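# Move tablecloth to big table, items back on side table

## Task

Six arms are fixed on top of the big table, with scene-frame positions in metres and facing given in degrees counter-clockwise from +x: arm1 at x=-0.87, y=+0.65, z=+0.72 facing -90; arm2 at x=-0.87, y=-0.65, z=+0.72 facing +90; arm3 at x=+0.00, y=+0.65, z=+0.72 facing -90; arm4 at x=+0.00, y=-0.65, z=+0.72 facing +90; arm5 at x=+0.87, y=+0.65, z=+0.72 facing -90; arm6 at x=+0.87, y=-0.65, z=+0.72 facing +90. Remove the tablecloth from the side table and lay it on the big table so no part of it droops past the big table's edge. Every object originally standing on the side table must finish on the side table's uncovered surface, upright as it was and near its starting spot. Finally open the grippers and pull the arms away; anything that stays in place only because a robot holds it counts as not done.

## Robot and tools

Robots and cameras. There are six identical i2rt Big YAM arms, arm1 to arm6, each with six revolute joints, a two-finger gripper and a wrist camera (armN_cam_wrist). Two fixed room cameras, cam_high and cam_low, are not attached to any arm. With joints 1 and 6 at 0 and the hand level and pointing forward, the wrist camera rides on top of the hand looking toward the fingertips. The hand reaches roughly 1.0 m from the joint-1 axis at full extension.

Frames. One shared scene frame: origin on the floor, +z up, units in metres. 'hand' is the point halfway between the fingertips; its z axis points along the fingers and the fingers close along its y axis. Arm feet are near z=0.72 (table top); arms on y=+0.65 face -y, arms on y=-0.65 face +y.

execute_actions. Argument 'actions' is a list containing one action or none. The action is an object keyed by robot name ('arm1'..'arm6'); each robot takes a 'joints' object holding absolute targets (not offsets), keyed by joint name, each a single number. Keys and ranges: joint1_rad -2.879 to 2.879 (rotation about the foot, positive counter-clockwise viewed from above; 0 unfolds the arm toward the way its foot faces); joint2_rad 0 to 3.141 (shoulder; 0 has the upper arm lying back about level, larger values raise it up then forward); joint3_rad 0 to 3.019 (elbow; 0 is folded, larger opens); joint4_rad -1.692 to 1.57 (hand pitch, positive tips fingers up); joint5_rad -1.57 to 1.57 (hand side swing, positive toward the arm's right); joint6_rad -2.094 to 2.094 (hand roll, positive clockwise seen from behind); gripper_m 0 to 0.093 (fingertip gap in metres). Done-tolerances are ±0.045, ±0.14, ±0.09, ±0.055, ±0.03, ±0.035 rad and ±0.003 m respectively. All listed motions start together and may finish at different times; an action lasts at most 15 s. Joints, or whole arms, left out may keep pushing toward earlier targets. Any unknown key or out-of-range number rejects the whole call and nothing moves. Optional 'cameras' is a list of camera names (or 'all'); omitted/null/['all'] gives every camera, [] gives none. An empty actions list just reports state and images.

wait: 'seconds' 0 to 10; nothing new commanded, the world keeps running. zoom_image: 'camera' and 'region' [x0, y0, x1, y1] in pixels of that camera's latest full image, top-left origin, at most 504x504. read_manual: only returns licence texts. finished_scene: 'scene' (1 or 2) ends that scene irrevocably and reports success; the goal must hold by itself at that moment. Replying without a tool call ends all remaining scenes.

Result lines. State gives joint_positions for each arm. joint_status tells how each commanded joint ended: 'off_target' means it stopped short and may still push; after 'contact_stop' or 'time_out' the joint holds where it rests (a timed-out joint may keep pushing toward its target or a nearby clipped one, listed under on_its_own, and moves on if freed). 'joint command not followed' (with a 'cause:' line) means a self/inter-arm collision check blocked that arm's joint targets; the gripper part still runs, and blocked joints show 'not_followed' and may be retried with later actions. on_its_own lists things this call didn't command; 'held at' is the held target, not the actual position. To relieve a push, command the joint its reported position. Tiny target changes may not move a joint at all. A 'pictures' line names the cameras in image order. If a result reports a stop, the remaining motion calls in that reply are skipped.

Motor heat. Holding loads or pushing heats motors. A MOTOR HOT line appears from 85 °C; at 100 °C the arm goes limp and drops (OVER-TEMPERATURE FAULT), joint_status showing 'limit_stop_at_motor_heat'; resend targets afterwards. Some heat carries into the next scene.

Cautions. The arms do not stop on contact; they keep pressing, possibly hard. A hard squeeze between two robots fails the task and ends the run; a hard collision may too. The collision check can be late and ignores fingers, gripper housings and wrist cameras. Joint speeds differ, so the hand can sweep wide between postures; plan clear paths. Knocking any rigid object out of the work area fails the task (cloth is exempt). The simulation runs while you think, holding your last command. A second scene follows with its own task given by finished_scene.

Each tool is called after "Request:" as a command line: name --argument value for each argument, lists and objects as JSON in quotes; but a table of rows of numbers goes row by row, as --pt "numbers of a row", without its own name.

## Session

Request:
execute_actions --actions '[]'

Scene clock: 0.00 s.
Motor temperatures (°C, as the motors report them): arm1=[26 24 25 28 24 24] | arm2=[25 27 26 25 25 24] | arm3=[27 26 27 24 27 26] | arm4=[25 25 25 27 27 26] | arm5=[26 23 26 27 25 25] | arm6=[24 28 25 24 26 23]
arm1.joint_positions: joint1_rad=-0.011 joint2_rad=+0.438 joint3_rad=+1.470 joint4_rad=-1.529 joint5_rad=-0.007 joint6_rad=-0.017 gripper_m=+0.094
arm1.joint_status: not commanded
arm1.hand: x=-0.8580 y=+0.5255 z=+1.3056 quat_wxyz=(-0.359, -0.592, -0.626, +0.359) (m; scene frame)
arm2.joint_positions: joint1_rad=+0.009 joint2_rad=+0.453 joint3_rad=+1.468 joint4_rad=-1.540 joint5_rad=-0.003 joint6_rad=-0.006 gripper_m=+0.095
arm2.joint_status: not commanded
arm2.hand: x=-0.8707 y=-0.5269 z=+1.2843 quat_wxyz=(-0.344, +0.627, -0.597, -0.365) (m; scene frame)
arm3.joint_positions: joint1_rad=-0.016 joint2_rad=+0.447 joint3_rad=+1.481 joint4_rad=-1.545 joint5_rad=+0.011 joint6_rad=-0.002 gripper_m=+0.095
arm3.joint_status: not commanded
arm3.hand: x=-0.0041 y=+0.5309 z=+1.2929 quat_wxyz=(-0.352, -0.615, -0.605, +0.363) (m; scene frame)
arm4.joint_positions: joint1_rad=+0.005 joint2_rad=+0.450 joint3_rad=+1.481 joint4_rad=-1.523 joint5_rad=-0.013 joint6_rad=+0.009 gripper_m=+0.095
arm4.joint_status: not commanded
arm4.hand: x=-0.0164 y=-0.5307 z=+1.3684 quat_wxyz=(-0.353, +0.625, -0.586, -0.376) (m; scene frame)
arm5.joint_positions: joint1_rad=-0.006 joint2_rad=+0.454 joint3_rad=+1.482 joint4_rad=-1.533 joint5_rad=-0.005 joint6_rad=-0.003 gripper_m=+0.095
arm5.joint_status: not commanded
arm5.hand: x=+0.8696 y=+0.5267 z=+1.3332 quat_wxyz=(-0.359, -0.610, -0.608, +0.360) (m; scene frame)
arm6.joint_positions: joint1_rad=+0.002 joint2_rad=+0.455 joint3_rad=+1.453 joint4_rad=-1.534 joint5_rad=-0.012 joint6_rad=+0.011 gripper_m=+0.094
arm6.joint_status: not commanded
arm6.hand: x=+0.8687 y=-0.5189 z=+1.3095 quat_wxyz=(-0.342, +0.615, -0.615, -0.356) (m; scene frame)
pictures: arm1_cam_wrist, arm2_cam_wrist, arm3_cam_wrist, arm4_cam_wrist, arm5_cam_wrist, arm6_cam_wrist, cam_high, cam_low
Images, in order (width x height): arm1_cam_wrist 504x504, arm2_cam_wrist 504x504, arm3_cam_wrist 504x504, arm4_cam_wrist 504x504, arm5_cam_wrist 504x504, arm6_cam_wrist 504x504, cam_high 504x504, cam_low 504x504.

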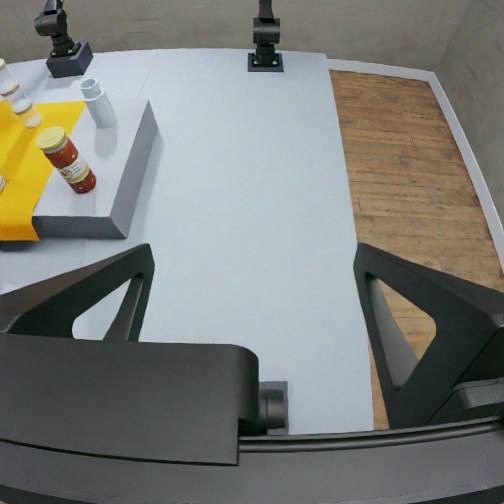

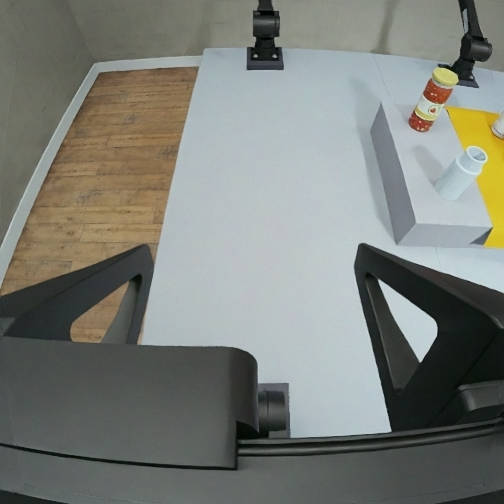

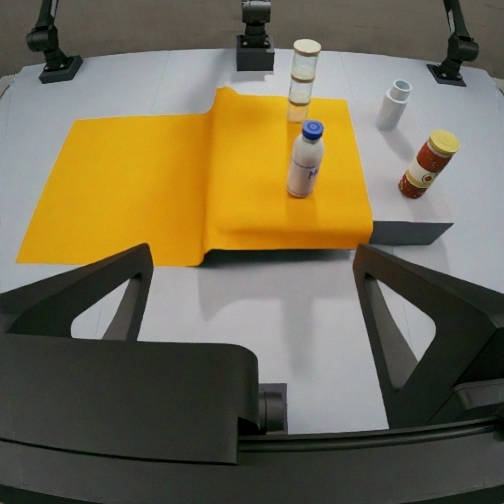

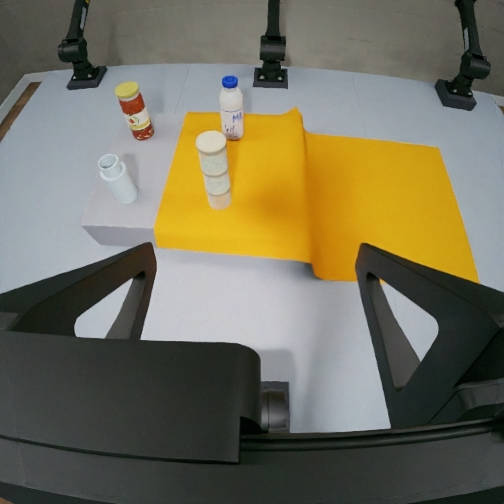

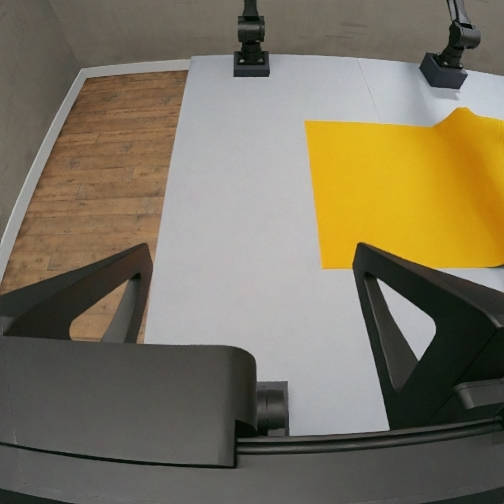

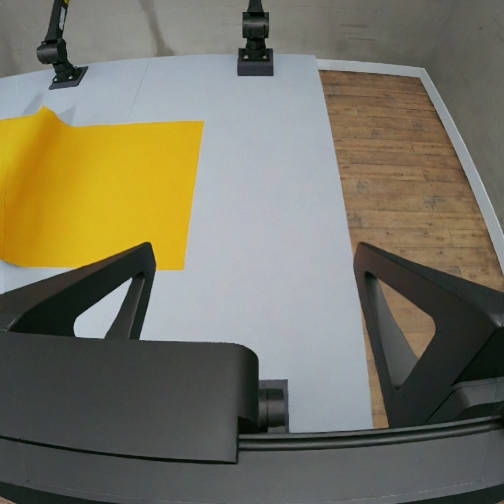

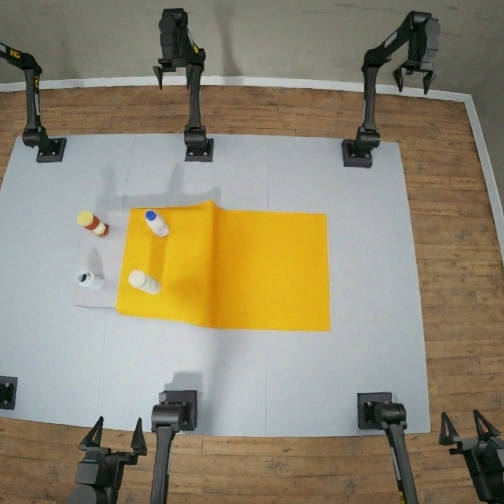

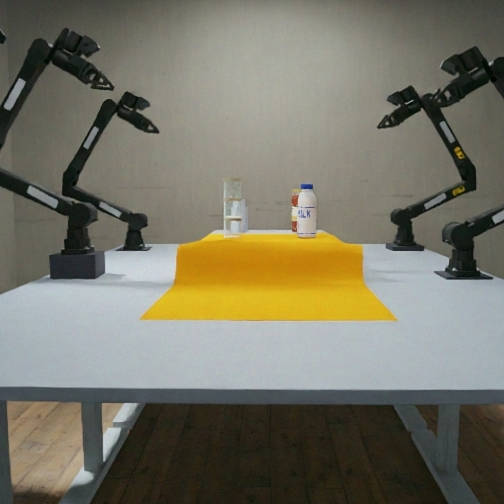

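Request:
zoom_image --camera "cam_low" --region '[160, 160, 380, 300]'

Request:
zoom_image --camera "cam_high" --region '[60, 180, 240, 340]'

Region (160, 160, 380, 300) of cam_low's 504x504 image, scaled by 2.291, with more detail than that image has; it fills the top 321 rows of this view, and the rest is white.

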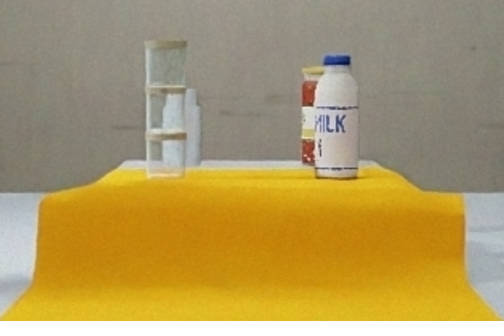

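Region (60, 180, 240, 340) of cam_high's 504x504 image, scaled by 2.800, with more detail than that image has.

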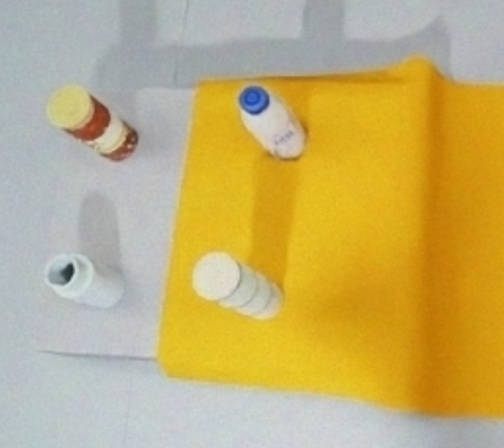

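Request:
execute_actions --actions '[{"arm3":{"joints":{"joint1_rad":-0.23,"joint3_rad":0.31,"joint4_rad":0.365}},"arm4":{"joints":{"joint1_rad":0.21,"joint3_rad":0.2,"joint4_rad":0.99}},"arm5":{"joints":{"joint1_rad":-1.12,"joint2_rad":1.6,"joint3_rad":1.92,"joint4_rad":-0.72}},"arm6":{"joints":{"joint1_rad":1.12,"joint2_rad":1.6,"joint3_rad":1.92,"joint4_rad":-0.72}}}]' --cameras '[]'

Request:
execute_actions --actions '[{"arm3":{"joints":{"joint2_rad":0.92}},"arm4":{"joints":{"joint2_rad":1.42}},"arm5":{"joints":{"joint2_rad":2.07}},"arm6":{"joints":{"joint2_rad":2.06}}}]'

Scene clock: 23.33 s.
Motor temperatures (°C, as the motors report them): arm1=[26 24 27 28 24 24] | arm2=[25 27 29 25 25 24] | arm3=[27 26 30 24 27 26] | arm4=[25 25 28 27 27 26] | arm5=[26 24 30 28 25 25] | arm6=[24 29 27 24 26 23]
arm1.joint_positions: joint1_rad=-0.011 joint2_rad=+0.438 joint3_rad=+1.470 joint4_rad=-1.529 joint5_rad=-0.007 joint6_rad=-0.017 gripper_m=+0.094
arm1.joint_status: not commanded
arm1.hand: x=-0.8580 y=+0.5255 z=+1.3056 quat_wxyz=(-0.359, -0.592, -0.626, +0.359) (m; scene frame)
arm2.joint_positions: joint1_rad=+0.009 joint2_rad=+0.453 joint3_rad=+1.468 joint4_rad=-1.540 joint5_rad=-0.003 joint6_rad=-0.006 gripper_m=+0.095
arm2.joint_status: not commanded
arm2.hand: x=-0.8707 y=-0.5269 z=+1.2843 quat_wxyz=(-0.344, +0.627, -0.597, -0.365) (m; scene frame)
arm3.joint_positions: joint1_rad=-0.223 joint2_rad=+0.453 joint3_rad=+0.306 joint4_rad=+0.340 joint5_rad=+0.011 joint6_rad=-0.002 gripper_m=+0.095
arm3.joint_status: all done
arm3.hand: x=-0.0741 y=+0.3283 z=+1.0785 quat_wxyz=(-0.480, -0.498, -0.394, +0.605) (m; scene frame)
arm4.joint_positions: joint1_rad=+0.200 joint2_rad=+0.454 joint3_rad=+0.196 joint4_rad=+0.971 joint5_rad=-0.013 joint6_rad=+0.009 gripper_m=+0.095
arm4.joint_status: all done
arm4.hand: x=-0.0737 y=-0.3946 z=+1.2216 quat_wxyz=(-0.555, +0.334, -0.246, -0.721) (m; scene frame)
arm5.joint_positions: joint1_rad=-1.128 joint2_rad=+1.588 joint3_rad=+1.884 joint4_rad=-0.744 joint5_rad=-0.004 joint6_rad=-0.003 gripper_m=+0.095
arm5.joint_status: all done
arm5.hand: x=+0.2519 y=+0.3597 z=+1.2805 quat_wxyz=(-0.117, -0.826, -0.187, +0.520) (m; scene frame)
arm6.joint_positions: joint1_rad=+1.131 joint2_rad=+1.589 joint3_rad=+1.883 joint4_rad=-0.737 joint5_rad=-0.013 joint6_rad=+0.011 gripper_m=+0.094
arm6.joint_status: all done
arm6.hand: x=+0.2501 y=-0.3606 z=+1.2701 quat_wxyz=(-0.106, +0.824, -0.185, -0.524) (m; scene frame)
pictures: none
No camera images: the call's "cameras" was empty. Leave "cameras" out to get every camera's image.

Scene clock: 25.07 s.
Motor temperatures (°C, as the motors report them): arm1=[26 24 27 28 24 24] | arm2=[25 27 29 25 25 24] | arm3=[27 26 31 24 27 26] | arm4=[25 25 28 27 27 26] | arm5=[26 25 31 28 25 25] | arm6=[24 29 28 24 26 23]
arm1.joint_positions: joint1_rad=-0.011 joint2_rad=+0.438 joint3_rad=+1.470 joint4_rad=-1.529 joint5_rad=-0.007 joint6_rad=-0.017 gripper_m=+0.094
arm1.joint_status: not commanded
arm1.hand: x=-0.8580 y=+0.5255 z=+1.3056 quat_wxyz=(-0.359, -0.592, -0.626, +0.359) (m; scene frame)
arm2.joint_positions: joint1_rad=+0.009 joint2_rad=+0.453 joint3_rad=+1.468 joint4_rad=-1.540 joint5_rad=-0.003 joint6_rad=-0.006 gripper_m=+0.095
arm2.joint_status: not commanded
arm2.hand: x=-0.8707 y=-0.5269 z=+1.2843 quat_wxyz=(-0.344, +0.627, -0.597, -0.365) (m; scene frame)
arm3.joint_positions: joint1_rad=-0.223 joint2_rad=+0.917 joint3_rad=+0.306 joint4_rad=+0.346 joint5_rad=+0.011 joint6_rad=-0.002 gripper_m=+0.095
arm3.joint_status: all done
arm3.hand: x=-0.0882 y=+0.2643 z=+0.9189 quat_wxyz=(-0.377, -0.621, -0.495, +0.477) (m; scene frame)
arm4.joint_positions: joint1_rad=+0.200 joint2_rad=+1.412 joint3_rad=+0.196 joint4_rad=+0.977 joint5_rad=-0.013 joint6_rad=+0.009 gripper_m=+0.095
arm4.joint_status: all done
arm4.hand: x=-0.1027 y=-0.2628 z=+0.8993 quat_wxyz=(-0.377, +0.624, -0.478, -0.490) (m; scene frame)
arm5.joint_positions: joint1_rad=-1.128 joint2_rad=+2.054 joint3_rad=+1.885 joint4_rad=-0.735 joint5_rad=-0.004 joint6_rad=-0.003 gripper_m=+0.095
arm5.joint_status: all done
arm5.hand: x=+0.1582 y=+0.3156 z=+0.9445 quat_wxyz=(-0.073, -0.922, -0.208, +0.319) (m; scene frame)
arm6.joint_positions: joint1_rad=+1.131 joint2_rad=+2.047 joint3_rad=+1.884 joint4_rad=-0.728 joint5_rad=-0.013 joint6_rad=+0.011 gripper_m=+0.094
arm6.joint_status: all done
arm6.hand: x=+0.1564 y=-0.3179 z=+0.9394 quat_wxyz=(-0.063, +0.920, -0.208, -0.328) (m; scene frame)
pictures: arm1_cam_wrist, arm2_cam_wrist, arm3_cam_wrist, arm4_cam_wrist, arm5_cam_wrist, arm6_cam_wrist, cam_high, cam_low
camera_calibration (this result's frames):
arm3_cam_wrist: T_world_to_cam=[[-0.978162, 0.207806, 0.00390885, -0.148178], [0.158756, 0.759156, -0.631251, 0.394615], [-0.134145, -0.616846, -0.775569, 0.985105], [0, 0, 0, 1]] pos_world=[-0.0754429, 0.338875, 1.0137]
arm4_cam_wrist: T_world_to_cam=[[0.96229, 0.272025, -0.000606641, 0.169011], [0.207981, -0.73717, -0.642903, 0.408077], [-0.175333, 0.618533, -0.765947, 0.956578], [0, 0, 0, 1]] pos_world=[-0.0797905, -0.336828, 0.995145]
arm5_cam_wrist: T_world_to_cam=[[-0.413891, 0.910238, -0.0127157, -0.207877], [0.90952, 0.412896, -0.0478652, -0.219415], [-0.0383184, -0.0313761, -0.998773, 1.07513], [0, 0, 0, 1]] pos_world=[0.154721, 0.313547, 1.06066]
arm6_cam_wrist: T_world_to_cam=[[0.423784, 0.905474, -0.0228848, 0.241537], [0.904133, -0.424401, -0.0492679, -0.224447], [-0.0543231, 0.000188036, -0.998523, 1.07168], [0, 0, 0, 1]] pos_world=[0.158788, -0.314162, 1.06456]
Images, in order (width x height): arm1_cam_wrist 504x504, arm2_cam_wrist 504x504, arm3_cam_wrist 504x504, arm4_cam_wrist 504x504, arm5_cam_wrist 504x504, arm6_cam_wrist 504x504, cam_high 504x504, cam_low 504x504.

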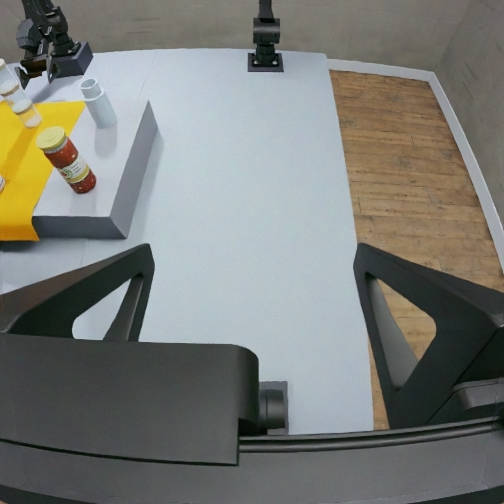

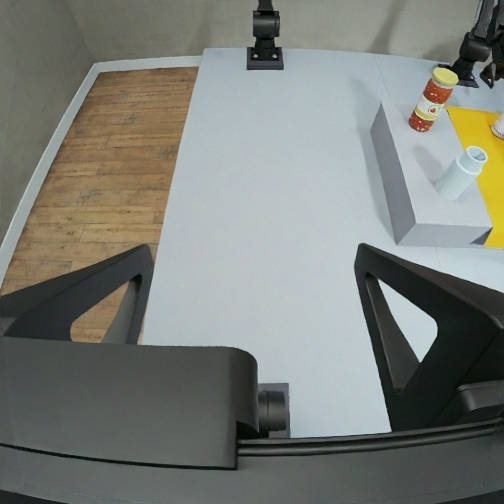

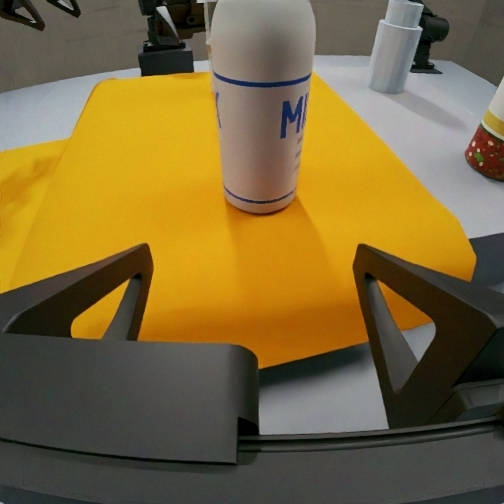

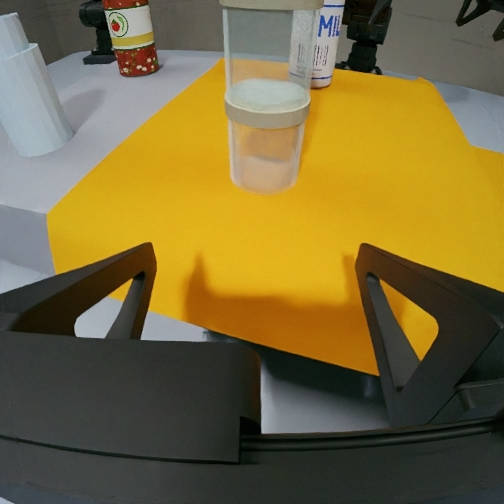

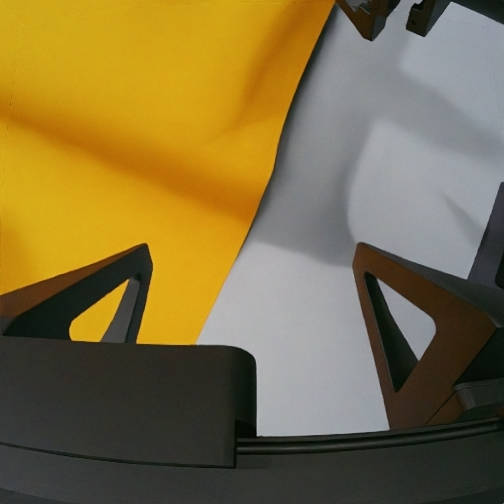

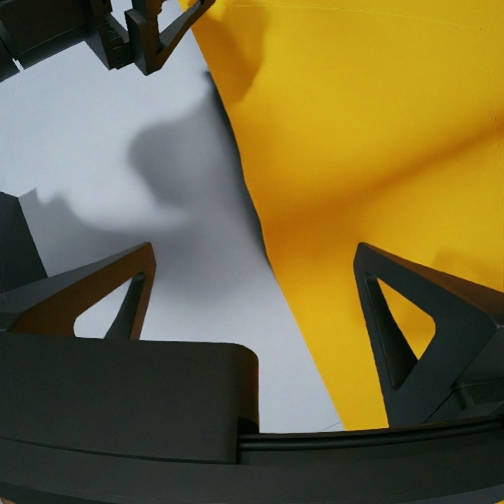

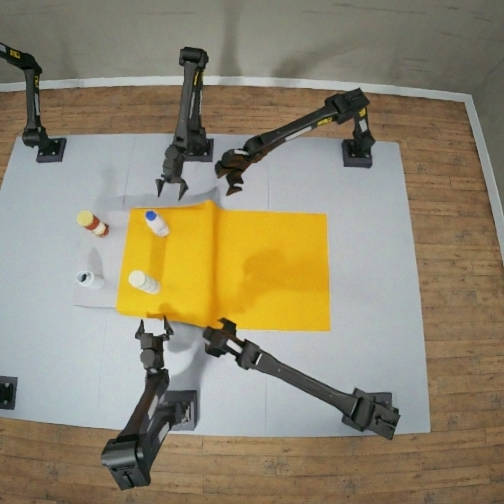

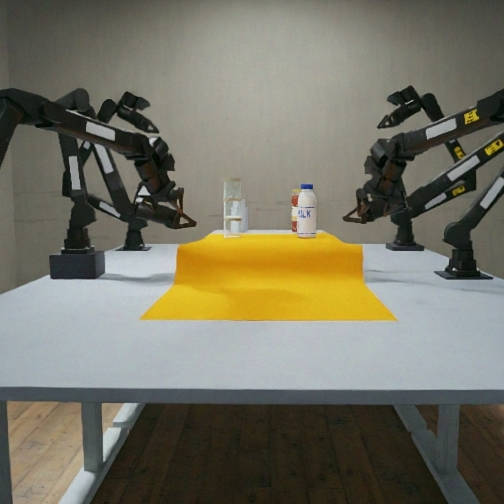

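Request:
execute_actions --actions '[{"arm3":{"joints":{"joint1_rad":-0.248,"joint2_rad":1.19,"joint3_rad":0.475,"joint4_rad":0.49}},"arm4":{"joints":{"joint1_rad":0.178,"joint2_rad":1.594,"joint3_rad":0.42,"joint4_rad":0.95}},"arm5":{"joints":{"joint2_rad":2.2,"joint4_rad":-0.43}},"arm6":{"joints":{"joint1_rad":1.095,"joint2_rad":2.2,"joint4_rad":-0.445}}}]' --cameras '[]'

Request:
execute_actions --actions '[{"arm3":{"joints":{"joint2_rad":1.41,"joint3_rad":0.67,"joint4_rad":0.52}},"arm4":{"joints":{"joint2_rad":1.76,"joint3_rad":0.64,"joint4_rad":0.89}},"arm5":{"joints":{"joint2_rad":2.335}},"arm6":{"joints":{"joint2_rad":2.32}}}]' --cameras '["arm3_cam_wrist","arm4_cam_wrist","arm5_cam_wrist","arm6_cam_wrist","cam_low"]'

Scene clock: 35.83 s.
Motor temperatures (°C, as the motors report them): arm1=[26 24 28 28 24 24] | arm2=[25 27 29 25 25 24] | arm3=[27 26 32 24 27 26] | arm4=[25 25 28 27 27 26] | arm5=[26 28 34 28 25 25] | arm6=[24 31 30 24 26 23]
arm1.joint_positions: joint1_rad=-0.011 joint2_rad=+0.438 joint3_rad=+1.470 joint4_rad=-1.529 joint5_rad=-0.007 joint6_rad=-0.017 gripper_m=+0.094
arm1.joint_status: not commanded
arm1.hand: x=-0.8580 y=+0.5255 z=+1.3056 quat_wxyz=(-0.359, -0.592, -0.626, +0.359) (m; scene frame)
arm2.joint_positions: joint1_rad=+0.009 joint2_rad=+0.453 joint3_rad=+1.468 joint4_rad=-1.540 joint5_rad=-0.003 joint6_rad=-0.006 gripper_m=+0.095
arm2.joint_status: not commanded
arm2.hand: x=-0.8707 y=-0.5269 z=+1.2843 quat_wxyz=(-0.344, +0.627, -0.597, -0.365) (m; scene frame)
arm3.joint_positions: joint1_rad=-0.239 joint2_rad=+1.187 joint3_rad=+0.441 joint4_rad=+0.469 joint5_rad=+0.011 joint6_rad=-0.002 gripper_m=+0.095
arm3.joint_status: all done
arm3.hand: x=-0.1091 y=+0.2032 z=+0.9101 quat_wxyz=(-0.370, -0.628, -0.492, +0.476) (m; scene frame)
arm4.joint_positions: joint1_rad=+0.191 joint2_rad=+1.588 joint3_rad=+0.401 joint4_rad=+0.956 joint5_rad=-0.013 joint6_rad=+0.009 gripper_m=+0.095
arm4.joint_status: all done
arm4.hand: x=-0.1182 y=-0.1861 z=+0.8986 quat_wxyz=(-0.382, +0.620, -0.478, -0.491) (m; scene frame)
arm5.joint_positions: joint1_rad=-1.128 joint2_rad=+2.209 joint3_rad=+1.886 joint4_rad=-0.456 joint5_rad=-0.004 joint6_rad=-0.003 gripper_m=+0.095
arm5.joint_status: all done
arm5.hand: x=+0.1105 y=+0.2932 z=+0.8678 quat_wxyz=(-0.086, -0.900, -0.203, +0.376) (m; scene frame)
arm6.joint_positions: joint1_rad=+1.100 joint2_rad=+2.206 joint3_rad=+1.888 joint4_rad=-0.464 joint5_rad=-0.013 joint6_rad=+0.011 gripper_m=+0.094
arm6.joint_status: all done
arm6.hand: x=+0.1210 y=-0.2731 z=+0.8586 quat_wxyz=(-0.080, +0.897, -0.217, -0.376) (m; scene frame)
pictures: none
No camera images: the call's "cameras" was empty. Leave "cameras" out to get every camera's image.

Scene clock: 37.03 s.
Motor temperatures (°C, as the motors report them): arm1=[26 24 28 28 24 24] | arm2=[25 27 29 25 25 24] | arm3=[27 26 32 24 27 26] | arm4=[25 25 28 27 27 26] | arm5=[26 28 35 28 25 25] | arm6=[24 31 31 24 26 23]
arm1.joint_positions: joint1_rad=-0.011 joint2_rad=+0.438 joint3_rad=+1.470 joint4_rad=-1.529 joint5_rad=-0.007 joint6_rad=-0.017 gripper_m=+0.094
arm1.joint_status: not commanded
arm1.hand: x=-0.8580 y=+0.5255 z=+1.3056 quat_wxyz=(-0.359, -0.592, -0.626, +0.359) (m; scene frame)
arm2.joint_positions: joint1_rad=+0.009 joint2_rad=+0.453 joint3_rad=+1.468 joint4_rad=-1.540 joint5_rad=-0.003 joint6_rad=-0.006 gripper_m=+0.095
arm2.joint_status: not commanded
arm2.hand: x=-0.8707 y=-0.5269 z=+1.2843 quat_wxyz=(-0.344, +0.627, -0.597, -0.365) (m; scene frame)
arm3.joint_positions: joint1_rad=-0.239 joint2_rad=+1.406 joint3_rad=+0.632 joint4_rad=+0.498 joint5_rad=+0.011 joint6_rad=-0.002 gripper_m=+0.095
arm3.joint_status: all done
arm3.hand: x=-0.1268 y=+0.1288 z=+0.9115 quat_wxyz=(-0.371, -0.627, -0.492, +0.477) (m; scene frame)
arm4.joint_positions: joint1_rad=+0.191 joint2_rad=+1.757 joint3_rad=+0.615 joint4_rad=+0.897 joint5_rad=-0.013 joint6_rad=+0.009 gripper_m=+0.095
arm4.joint_status: all done
arm4.hand: x=-0.1366 y=-0.1112 z=+0.8839 quat_wxyz=(-0.378, +0.623, -0.481, -0.487) (m; scene frame)
arm5.joint_positions: joint1_rad=-1.128 joint2_rad=+2.346 joint3_rad=+1.890 joint4_rad=-0.450 joint5_rad=-0.004 joint6_rad=-0.003 gripper_m=+0.095
arm5.joint_status: all done
arm5.hand: x=+0.1189 y=+0.2971 z=+0.7591 quat_wxyz=(-0.073, -0.922, -0.208, +0.318) (m; scene frame)
arm6.joint_positions: joint1_rad=+1.100 joint2_rad=+2.330 joint3_rad=+1.891 joint4_rad=-0.458 joint5_rad=-0.013 joint6_rad=+0.011 gripper_m=+0.094
arm6.joint_status: all done
arm6.hand: x=+0.1277 y=-0.2768 z=+0.7603 quat_wxyz=(-0.067, +0.917, -0.222, -0.324) (m; scene frame)
pictures: arm3_cam_wrist, arm4_cam_wrist, arm5_cam_wrist, arm6_cam_wrist, cam_low
camera_calibration (this result's frames):
arm3_cam_wrist: T_world_to_cam=[[-0.974805, 0.223028, 0.00379613, -0.159249], [0.172167, 0.763105, -0.62292, 0.492535], [-0.141826, -0.606572, -0.782276, 0.894383], [0, 0, 0, 1]] pos_world=[-0.113189, 0.202168, 1.00707]
arm4_cam_wrist: T_world_to_cam=[[0.964563, 0.263851, -0.000773062, 0.159903], [0.20263, -0.74263, -0.638312, 0.511576], [-0.168993, 0.615536, -0.769777, 0.84897], [0, 0, 0, 1]] pos_world=[-0.114428, -0.18485, 0.980186]
arm5_cam_wrist: T_world_to_cam=[[-0.413866, 0.91025, -0.0126879, -0.209669], [0.909616, 0.412942, -0.045579, -0.186638], [-0.0362489, -0.0304046, -0.99888, 0.887412], [0, 0, 0, 1]] pos_world=[0.115161, 0.294903, 0.875251]
arm6_cam_wrist: T_world_to_cam=[[0.451665, 0.891894, -0.0228937, 0.205048], [0.890853, -0.452244, -0.0430742, -0.200673], [-0.0487711, -0.000939861, -0.99881, 0.8905], [0, 0, 0, 1]] pos_world=[0.129588, -0.272797, 0.885491]
Images, in order (width x height): arm3_cam_wrist 504x504, arm4_cam_wrist 504x504, arm5_cam_wrist 504x504, arm6_cam_wrist 504x504, cam_low 504x504.

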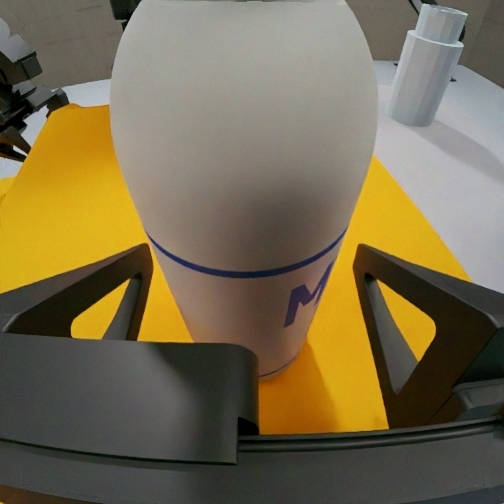

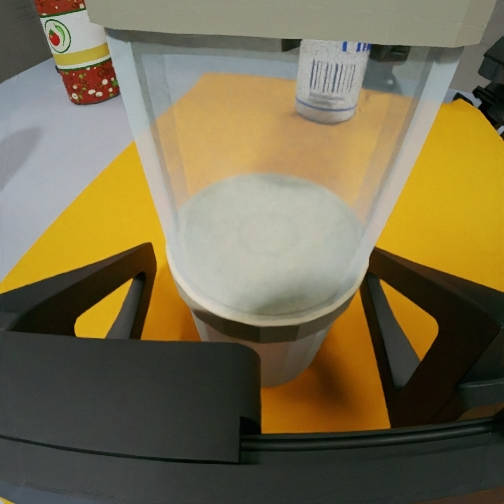

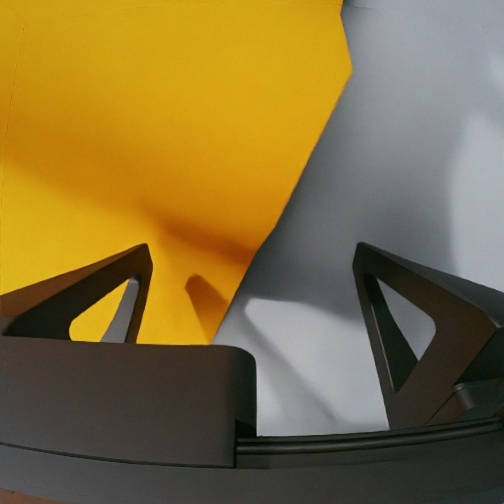

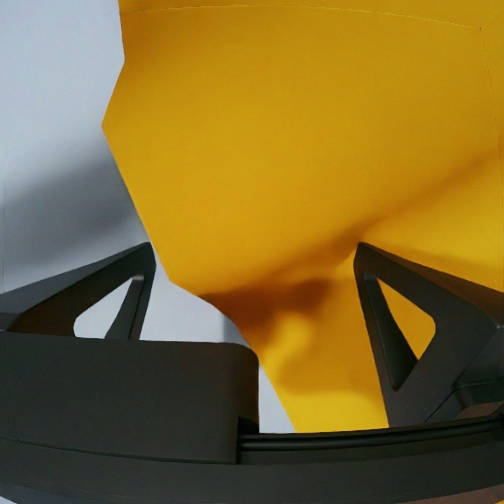

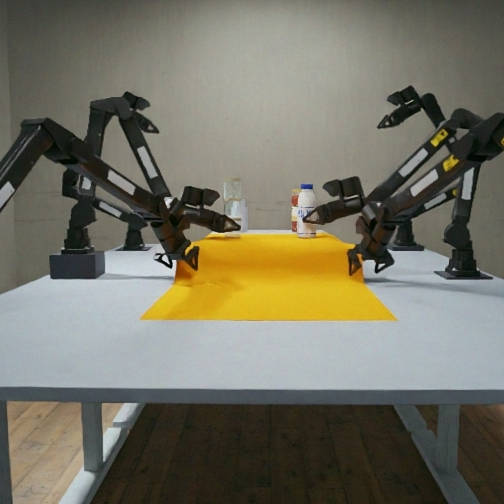

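Request:
execute_actions --actions '[{"arm3":{"joints":{"gripper_m":0.04}},"arm4":{"joints":{"gripper_m":0.04}},"arm5":{"joints":{"joint1_rad":-1.095,"joint2_rad":2.385,"joint3_rad":2.01}},"arm6":{"joints":{"gripper_m":0}}}]' --cameras '["arm5_cam_wrist","arm4_cam_wrist"]'

Request:
execute_actions --actions '[{"arm3":{"joints":{"joint2_rad":1.31,"joint4_rad":0.44}},"arm4":{"joints":{"joint2_rad":1.68,"joint4_rad":0.85}},"arm5":{"joints":{"gripper_m":0}}}]' --cameras '["arm1_cam_wrist","arm4_cam_wrist","arm5_cam_wrist","arm6_cam_wrist","cam_low"]'

Request:
zoom_image --camera "cam_low" --region '[160, 160, 380, 300]'

Scene clock: 44.50 s.
Motor temperatures (°C, as the motors report them): arm1=[26 24 28 28 24 24] | arm2=[25 27 30 25 25 24] | arm3=[27 26 34 25 27 26] | arm4=[25 26 28 27 27 26] | arm5=[26 30 35 28 25 25] | arm6=[24 32 31 24 26 23]
arm1.joint_positions: joint1_rad=-0.011 joint2_rad=+0.438 joint3_rad=+1.470 joint4_rad=-1.529 joint5_rad=-0.007 joint6_rad=-0.017 gripper_m=+0.094
arm1.joint_status: not commanded
arm1.hand: x=-0.8580 y=+0.5255 z=+1.3056 quat_wxyz=(-0.359, -0.592, -0.626, +0.359) (m; scene frame)
arm2.joint_positions: joint1_rad=+0.009 joint2_rad=+0.453 joint3_rad=+1.468 joint4_rad=-1.540 joint5_rad=-0.003 joint6_rad=-0.006 gripper_m=+0.095
arm2.joint_status: not commanded
arm2.hand: x=-0.8707 y=-0.5269 z=+1.2843 quat_wxyz=(-0.344, +0.627, -0.597, -0.365) (m; scene frame)
arm3.joint_positions: joint1_rad=-0.239 joint2_rad=+1.406 joint3_rad=+0.632 joint4_rad=+0.499 joint5_rad=+0.007 joint6_rad=-0.002 gripper_m=+0.066
arm3.joint_status: gripper_m off_target (ended at +0.066, target +0.040)
arm3.hand: x=-0.1262 y=+0.1286 z=+0.9116 quat_wxyz=(-0.372, -0.626, -0.493, +0.476) (m; scene frame)
arm4.joint_positions: joint1_rad=+0.188 joint2_rad=+1.757 joint3_rad=+0.615 joint4_rad=+0.897 joint5_rad=-0.012 joint6_rad=+0.009 gripper_m=+0.059
arm4.joint_status: gripper_m off_target (ended at +0.059, target +0.040)
arm4.hand: x=-0.1346 y=-0.1107 z=+0.8840 quat_wxyz=(-0.379, +0.622, -0.483, -0.486) (m; scene frame)
arm5.joint_positions: joint1_rad=-1.099 joint2_rad=+2.368 joint3_rad=+1.965 joint4_rad=-0.450 joint5_rad=-0.004 joint6_rad=-0.003 gripper_m=+0.095
arm5.joint_status: all done
arm5.hand: x=+0.1087 y=+0.2643 z=+0.7793 quat_wxyz=(-0.083, -0.910, -0.219, +0.342) (m; scene frame)
arm6.joint_positions: joint1_rad=+1.100 joint2_rad=+2.329 joint3_rad=+1.891 joint4_rad=-0.458 joint5_rad=-0.014 joint6_rad=+0.011 gripper_m=+0.001
arm6.joint_status: all done
arm6.hand: x=+0.1276 y=-0.2769 z=+0.7609 quat_wxyz=(-0.067, +0.917, -0.222, -0.324) (m; scene frame)
pictures: arm4_cam_wrist, arm5_cam_wrist
camera_calibration (this result's frames):
arm4_cam_wrist: T_world_to_cam=[[0.96568, 0.259734, -0.000967716, 0.157731], [0.199331, -0.743481, -0.638359, 0.511064], [-0.166523, 0.616258, -0.769738, 0.8494], [0, 0, 0, 1]] pos_world=[-0.112743, -0.184451, 0.98021]
arm5_cam_wrist: T_world_to_cam=[[-0.44137, 0.897226, -0.0133035, -0.176841], [0.89346, 0.438046, -0.0992254, -0.125933], [-0.0832001, -0.0556813, -0.994976, 0.914889], [0, 0, 0, 1]] pos_world=[0.110583, 0.264773, 0.895445]
Images, in order (width x height): arm4_cam_wrist 504x504, arm5_cam_wrist 504x504.

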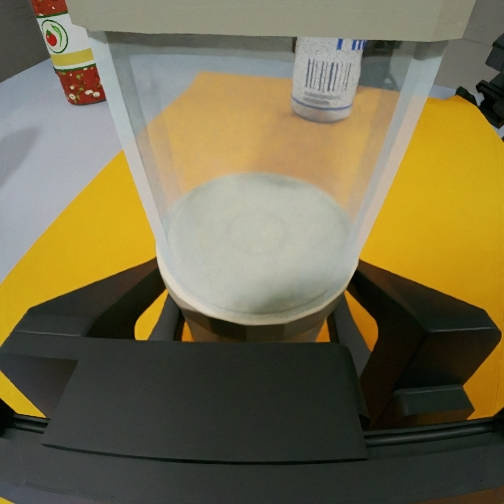

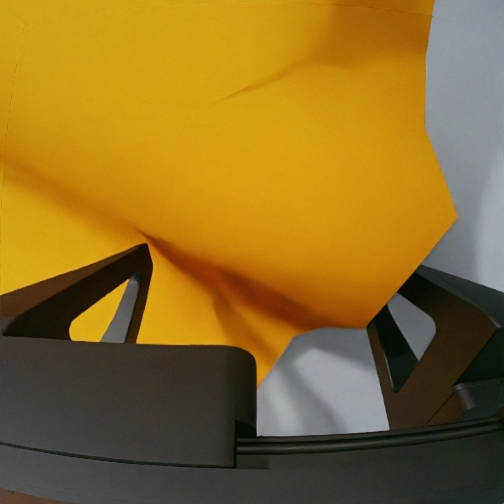

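Scene clock: 45.40 s.
Motor temperatures (°C, as the motors report them): arm1=[26 24 28 28 24 24] | arm2=[25 27 30 25 25 24] | arm3=[27 27 34 25 27 26] | arm4=[25 26 28 27 27 26] | arm5=[26 30 36 28 25 25] | arm6=[24 32 31 24 26 23]
arm1.joint_positions: joint1_rad=-0.011 joint2_rad=+0.438 joint3_rad=+1.470 joint4_rad=-1.529 joint5_rad=-0.007 joint6_rad=-0.017 gripper_m=+0.094
arm1.joint_status: not commanded
arm1.hand: x=-0.8580 y=+0.5255 z=+1.3056 quat_wxyz=(-0.359, -0.592, -0.626, +0.359) (m; scene frame)
arm2.joint_positions: joint1_rad=+0.009 joint2_rad=+0.453 joint3_rad=+1.468 joint4_rad=-1.540 joint5_rad=-0.003 joint6_rad=-0.006 gripper_m=+0.095
arm2.joint_status: not commanded
arm2.hand: x=-0.8707 y=-0.5269 z=+1.2843 quat_wxyz=(-0.344, +0.627, -0.597, -0.365) (m; scene frame)
arm3.joint_positions: joint1_rad=-0.239 joint2_rad=+1.357 joint3_rad=+0.632 joint4_rad=+0.427 joint5_rad=+0.007 joint6_rad=-0.002 gripper_m=+0.066
arm3.joint_status: all done
arm3.hand: x=-0.1245 y=+0.1361 z=+0.9193 quat_wxyz=(-0.366, -0.632, -0.497, +0.469) (m; scene frame)
arm4.joint_positions: joint1_rad=+0.188 joint2_rad=+1.730 joint3_rad=+0.615 joint4_rad=+0.842 joint5_rad=-0.012 joint6_rad=+0.009 gripper_m=+0.059
arm4.joint_status: all done
arm4.hand: x=-0.1341 y=-0.1128 z=+0.8856 quat_wxyz=(-0.372, +0.629, -0.488, -0.477) (m; scene frame)
arm5.joint_positions: joint1_rad=-1.099 joint2_rad=+2.368 joint3_rad=+1.965 joint4_rad=-0.450 joint5_rad=-0.004 joint6_rad=-0.003 gripper_m=+0.001
arm5.joint_status: all done
arm5.hand: x=+0.1086 y=+0.2646 z=+0.7793 quat_wxyz=(-0.083, -0.910, -0.219, +0.342) (m; scene frame)
arm6.joint_positions: joint1_rad=+1.100 joint2_rad=+2.329 joint3_rad=+1.891 joint4_rad=-0.458 joint5_rad=-0.014 joint6_rad=+0.011 gripper_m=+0.001
arm6.joint_status: not commanded
arm6.hand: x=+0.1276 y=-0.2769 z=+0.7609 quat_wxyz=(-0.067, +0.917, -0.222, -0.324) (m; scene frame)
pictures: arm1_cam_wrist, arm4_cam_wrist, arm5_cam_wrist, arm6_cam_wrist, cam_low
camera_calibration (this result's frames):
arm4_cam_wrist: T_world_to_cam=[[0.96579, 0.259322, -0.00159229, 0.158328], [0.203069, -0.760079, -0.617287, 0.490438], [-0.161286, 0.595846, -0.786737, 0.865518], [0, 0, 0, 1]] pos_world=[-0.112908, -0.184002, 0.983928]
arm5_cam_wrist: T_world_to_cam=[[-0.441028, 0.897395, -0.0133038, -0.177248], [0.893627, 0.437705, -0.0992253, -0.125857], [-0.0832211, -0.0556497, -0.994976, 0.914887], [0, 0, 0, 1]] pos_world=[0.110436, 0.265062, 0.895445]
arm6_cam_wrist: T_world_to_cam=[[0.45122, 0.892103, -0.02349, 0.20576], [0.891026, -0.45183, -0.043837, -0.199879], [-0.0497206, -0.00115002, -0.998763, 0.891139], [0, 0, 0, 1]] pos_world=[0.129562, -0.272845, 0.886107]
Images, in order (width x height): arm1_cam_wrist 504x504, arm4_cam_wrist 504x504, arm5_cam_wrist 504x504, arm6_cam_wrist 504x504, cam_low 504x504.

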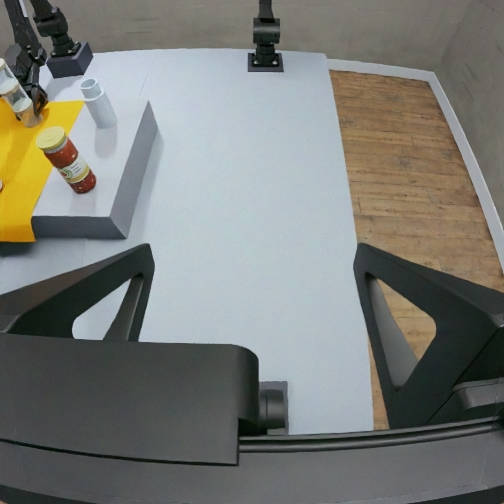

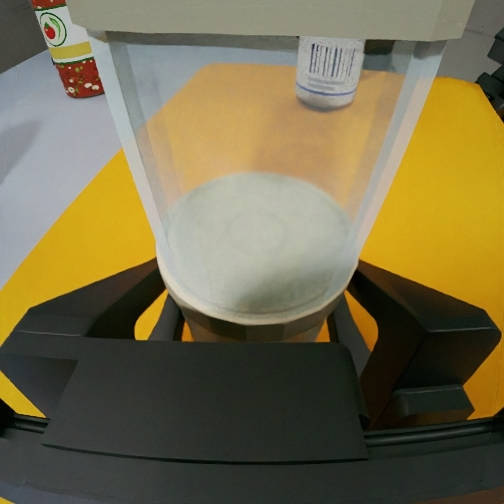

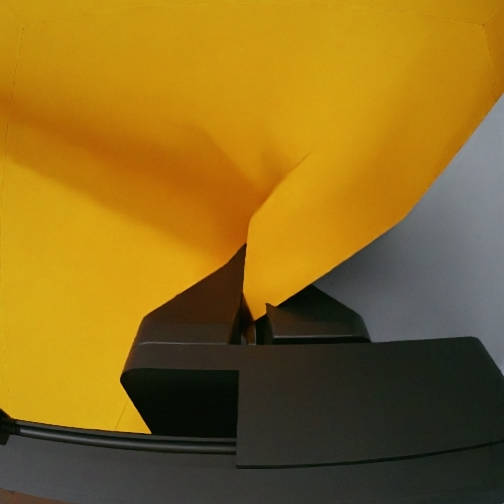

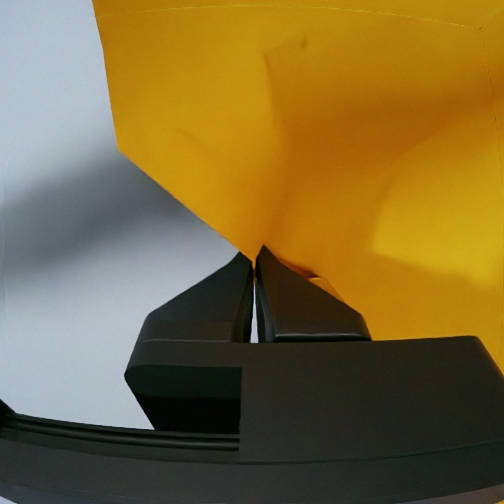

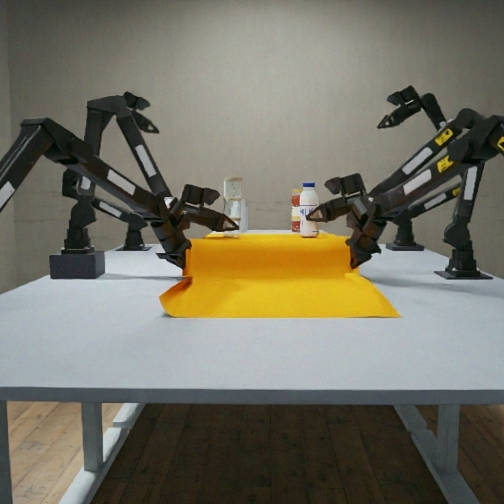

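Region (160, 160, 380, 300) of cam_low's 504x504 image, scaled by 2.291, with more detail than that image has; it fills the top 321 rows of this view, and the rest is white.

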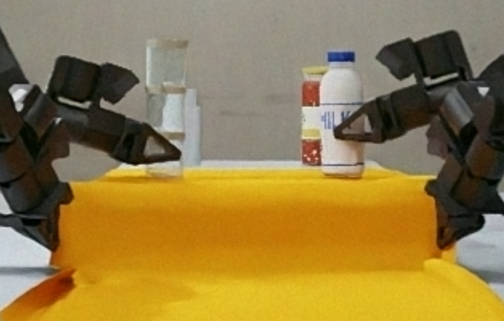

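Request:
execute_actions --actions '[{"arm3":{"joints":{"joint2_rad":1.26}},"arm4":{"joints":{"joint2_rad":1.62}},"arm5":{"joints":{"joint2_rad":2.3}},"arm6":{"joints":{"joint2_rad":2.24}}}]' --cameras '[]'

Request:
execute_actions --actions '[{"arm5":{"joints":{"joint1_rad":-0.87,"joint2_rad":1.81,"joint3_rad":1.17,"joint4_rad":-0.2}},"arm6":{"joints":{"joint1_rad":0.87,"joint2_rad":1.79,"joint3_rad":1.17,"joint4_rad":-0.22}}}]' --cameras '["cam_high"]'

Request:
execute_actions --actions '[{"arm5":{"joints":{"joint1_rad":-0.47,"joint2_rad":1.42,"joint3_rad":0.64,"joint4_rad":-0.07}},"arm6":{"joints":{"joint1_rad":0.47,"joint2_rad":1.39,"joint3_rad":0.64,"joint4_rad":-0.1}}}]' --cameras '["cam_high","cam_low"]'

Scene clock: 52.80 s.
Motor temperatures (°C, as the motors report them): arm1=[26 24 28 28 24 24] | arm2=[25 27 30 25 25 24] | arm3=[27 27 35 25 27 26] | arm4=[25 27 29 27 27 26] | arm5=[26 32 37 28 25 25] | arm6=[24 33 32 24 26 23]
arm1.joint_positions: joint1_rad=-0.011 joint2_rad=+0.438 joint3_rad=+1.470 joint4_rad=-1.529 joint5_rad=-0.007 joint6_rad=-0.017 gripper_m=+0.094
arm1.joint_status: not commanded
arm1.hand: x=-0.8580 y=+0.5255 z=+1.3056 quat_wxyz=(-0.359, -0.592, -0.626, +0.359) (m; scene frame)
arm2.joint_positions: joint1_rad=+0.009 joint2_rad=+0.453 joint3_rad=+1.468 joint4_rad=-1.540 joint5_rad=-0.003 joint6_rad=-0.006 gripper_m=+0.095
arm2.joint_status: not commanded
arm2.hand: x=-0.8707 y=-0.5269 z=+1.2843 quat_wxyz=(-0.344, +0.627, -0.597, -0.365) (m; scene frame)
arm3.joint_positions: joint1_rad=-0.239 joint2_rad=+1.300 joint3_rad=+0.632 joint4_rad=+0.422 joint5_rad=+0.007 joint6_rad=-0.002 gripper_m=+0.066
arm3.joint_status: all done
arm3.hand: x=-0.1235 y=+0.1405 z=+0.9471 quat_wxyz=(-0.379, -0.620, -0.487, +0.485) (m; scene frame)
arm4.joint_positions: joint1_rad=+0.188 joint2_rad=+1.657 joint3_rad=+0.615 joint4_rad=+0.838 joint5_rad=-0.012 joint6_rad=+0.009 gripper_m=+0.059
arm4.joint_status: all done
arm4.hand: x=-0.1350 y=-0.1114 z=+0.9236 quat_wxyz=(-0.389, +0.612, -0.475, -0.499) (m; scene frame)
arm5.joint_positions: joint1_rad=-1.099 joint2_rad=+2.292 joint3_rad=+1.965 joint4_rad=-0.450 joint5_rad=-0.004 joint6_rad=-0.002 gripper_m=+0.001
arm5.joint_status: all done
arm5.hand: x=+0.1027 y=+0.2616 z=+0.8427 quat_wxyz=(-0.091, -0.896, -0.216, +0.376) (m; scene frame)
arm6.joint_positions: joint1_rad=+1.100 joint2_rad=+2.234 joint3_rad=+1.891 joint4_rad=-0.458 joint5_rad=-0.014 joint6_rad=+0.011 gripper_m=+0.001
arm6.joint_status: all done
arm6.hand: x=+0.1203 y=-0.2729 z=+0.8386 quat_wxyz=(-0.077, +0.901, -0.218, -0.368) (m; scene frame)
pictures: none
No camera images: the call's "cameras" was empty. Leave "cameras" out to get every camera's image.

Scene clock: 54.43 s.
Motor temperatures (°C, as the motors report them): arm1=[26 24 28 28 24 24] | arm2=[25 27 30 25 25 24] | arm3=[27 27 35 25 27 26] | arm4=[25 27 29 27 27 26] | arm5=[26 32 37 28 25 25] | arm6=[24 33 32 24 26 23]
arm1.joint_positions: joint1_rad=-0.011 joint2_rad=+0.438 joint3_rad=+1.470 joint4_rad=-1.529 joint5_rad=-0.007 joint6_rad=-0.017 gripper_m=+0.094
arm1.joint_status: not commanded
arm1.hand: x=-0.8580 y=+0.5255 z=+1.3056 quat_wxyz=(-0.359, -0.592, -0.626, +0.359) (m; scene frame)
arm2.joint_positions: joint1_rad=+0.009 joint2_rad=+0.453 joint3_rad=+1.468 joint4_rad=-1.540 joint5_rad=-0.003 joint6_rad=-0.006 gripper_m=+0.095
arm2.joint_status: not commanded
arm2.hand: x=-0.8707 y=-0.5269 z=+1.2843 quat_wxyz=(-0.344, +0.627, -0.597, -0.365) (m; scene frame)
arm3.joint_positions: joint1_rad=-0.239 joint2_rad=+1.300 joint3_rad=+0.632 joint4_rad=+0.422 joint5_rad=+0.007 joint6_rad=-0.002 gripper_m=+0.066
arm3.joint_status: not commanded
arm3.hand: x=-0.1235 y=+0.1405 z=+0.9471 quat_wxyz=(-0.379, -0.620, -0.487, +0.485) (m; scene frame)
arm4.joint_positions: joint1_rad=+0.188 joint2_rad=+1.657 joint3_rad=+0.615 joint4_rad=+0.838 joint5_rad=-0.012 joint6_rad=+0.009 gripper_m=+0.059
arm4.joint_status: not commanded
arm4.hand: x=-0.1350 y=-0.1114 z=+0.9236 quat_wxyz=(-0.389, +0.612, -0.475, -0.499) (m; scene frame)
arm5.joint_positions: joint1_rad=-0.871 joint2_rad=+1.818 joint3_rad=+1.161 joint4_rad=-0.218 joint5_rad=-0.010 joint6_rad=-0.002 gripper_m=+0.001
arm5.joint_status: all done
arm5.hand: x=+0.3796 y=+0.2384 z=+0.8268 quat_wxyz=(-0.120, -0.883, -0.323, +0.319) (m; scene frame)
arm6.joint_positions: joint1_rad=+0.868 joint2_rad=+1.798 joint3_rad=+1.156 joint4_rad=-0.232 joint5_rad=-0.008 joint6_rad=+0.011 gripper_m=+0.001
arm6.joint_status: all done
arm6.hand: x=+0.3823 y=-0.2402 z=+0.8229 quat_wxyz=(-0.110, +0.882, -0.326, -0.323) (m; scene frame)
pictures: cam_high
Images, in order (width x height): cam_high 504x504.

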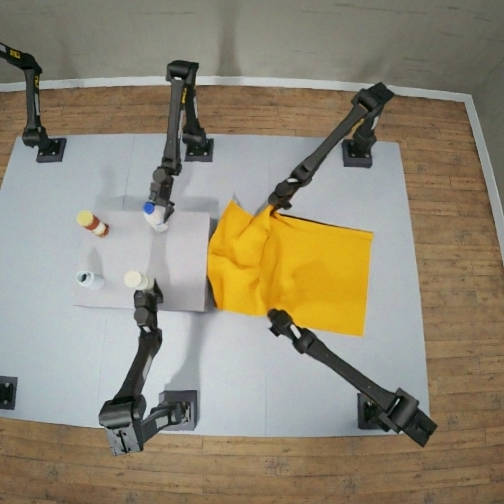

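Scene clock: 55.70 s.
Motor temperatures (°C, as the motors report them): arm1=[26 24 28 28 24 24] | arm2=[25 27 30 25 25 24] | arm3=[27 27 35 25 27 26] | arm4=[25 27 29 27 27 26] | arm5=[26 31 36 28 25 25] | arm6=[24 33 31 24 26 23]
arm1.joint_positions: joint1_rad=-0.011 joint2_rad=+0.438 joint3_rad=+1.470 joint4_rad=-1.529 joint5_rad=-0.007 joint6_rad=-0.017 gripper_m=+0.094
arm1.joint_status: not commanded
arm1.hand: x=-0.8580 y=+0.5255 z=+1.3056 quat_wxyz=(-0.359, -0.592, -0.626, +0.359) (m; scene frame)
arm2.joint_positions: joint1_rad=+0.009 joint2_rad=+0.453 joint3_rad=+1.468 joint4_rad=-1.540 joint5_rad=-0.003 joint6_rad=-0.006 gripper_m=+0.095
arm2.joint_status: not commanded
arm2.hand: x=-0.8707 y=-0.5269 z=+1.2843 quat_wxyz=(-0.344, +0.627, -0.597, -0.365) (m; scene frame)
arm3.joint_positions: joint1_rad=-0.239 joint2_rad=+1.300 joint3_rad=+0.632 joint4_rad=+0.422 joint5_rad=+0.007 joint6_rad=-0.002 gripper_m=+0.066
arm3.joint_status: not commanded
arm3.hand: x=-0.1235 y=+0.1405 z=+0.9471 quat_wxyz=(-0.379, -0.620, -0.487, +0.485) (m; scene frame)
arm4.joint_positions: joint1_rad=+0.188 joint2_rad=+1.657 joint3_rad=+0.615 joint4_rad=+0.838 joint5_rad=-0.012 joint6_rad=+0.009 gripper_m=+0.059
arm4.joint_status: not commanded
arm4.hand: x=-0.1350 y=-0.1114 z=+0.9236 quat_wxyz=(-0.389, +0.612, -0.475, -0.499) (m; scene frame)
arm5.joint_positions: joint1_rad=-0.457 joint2_rad=+1.414 joint3_rad=+0.637 joint4_rad=-0.089 joint5_rad=-0.009 joint6_rad=-0.002 gripper_m=+0.001
arm5.joint_status: all done
arm5.hand: x=+0.6659 y=+0.2363 z=+0.8277 quat_wxyz=(-0.185, -0.796, -0.497, +0.292) (m; scene frame)
arm6.joint_positions: joint1_rad=+0.457 joint2_rad=+1.390 joint3_rad=+0.631 joint4_rad=-0.115 joint5_rad=-0.009 joint6_rad=+0.011 gripper_m=+0.001
arm6.joint_status: all done
arm6.hand: x=+0.6670 y=-0.2423 z=+0.8191 quat_wxyz=(-0.173, +0.797, -0.499, -0.293) (m; scene frame)
pictures: cam_high, cam_low
Images, in order (width x height): cam_high 504x504, cam_low 504x504.

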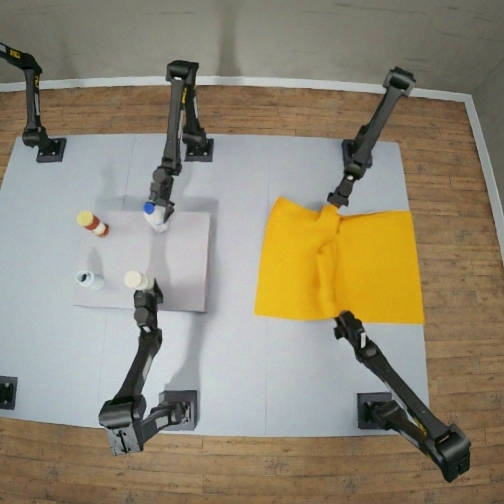

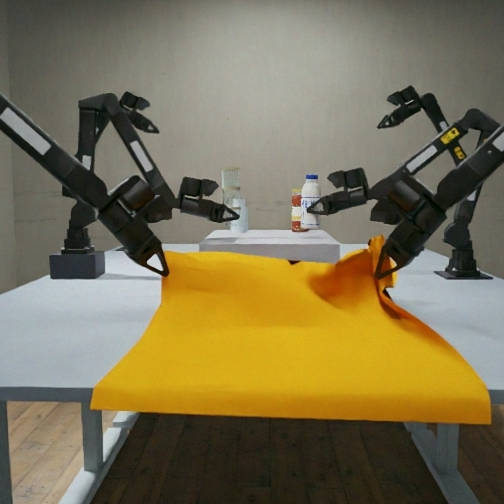

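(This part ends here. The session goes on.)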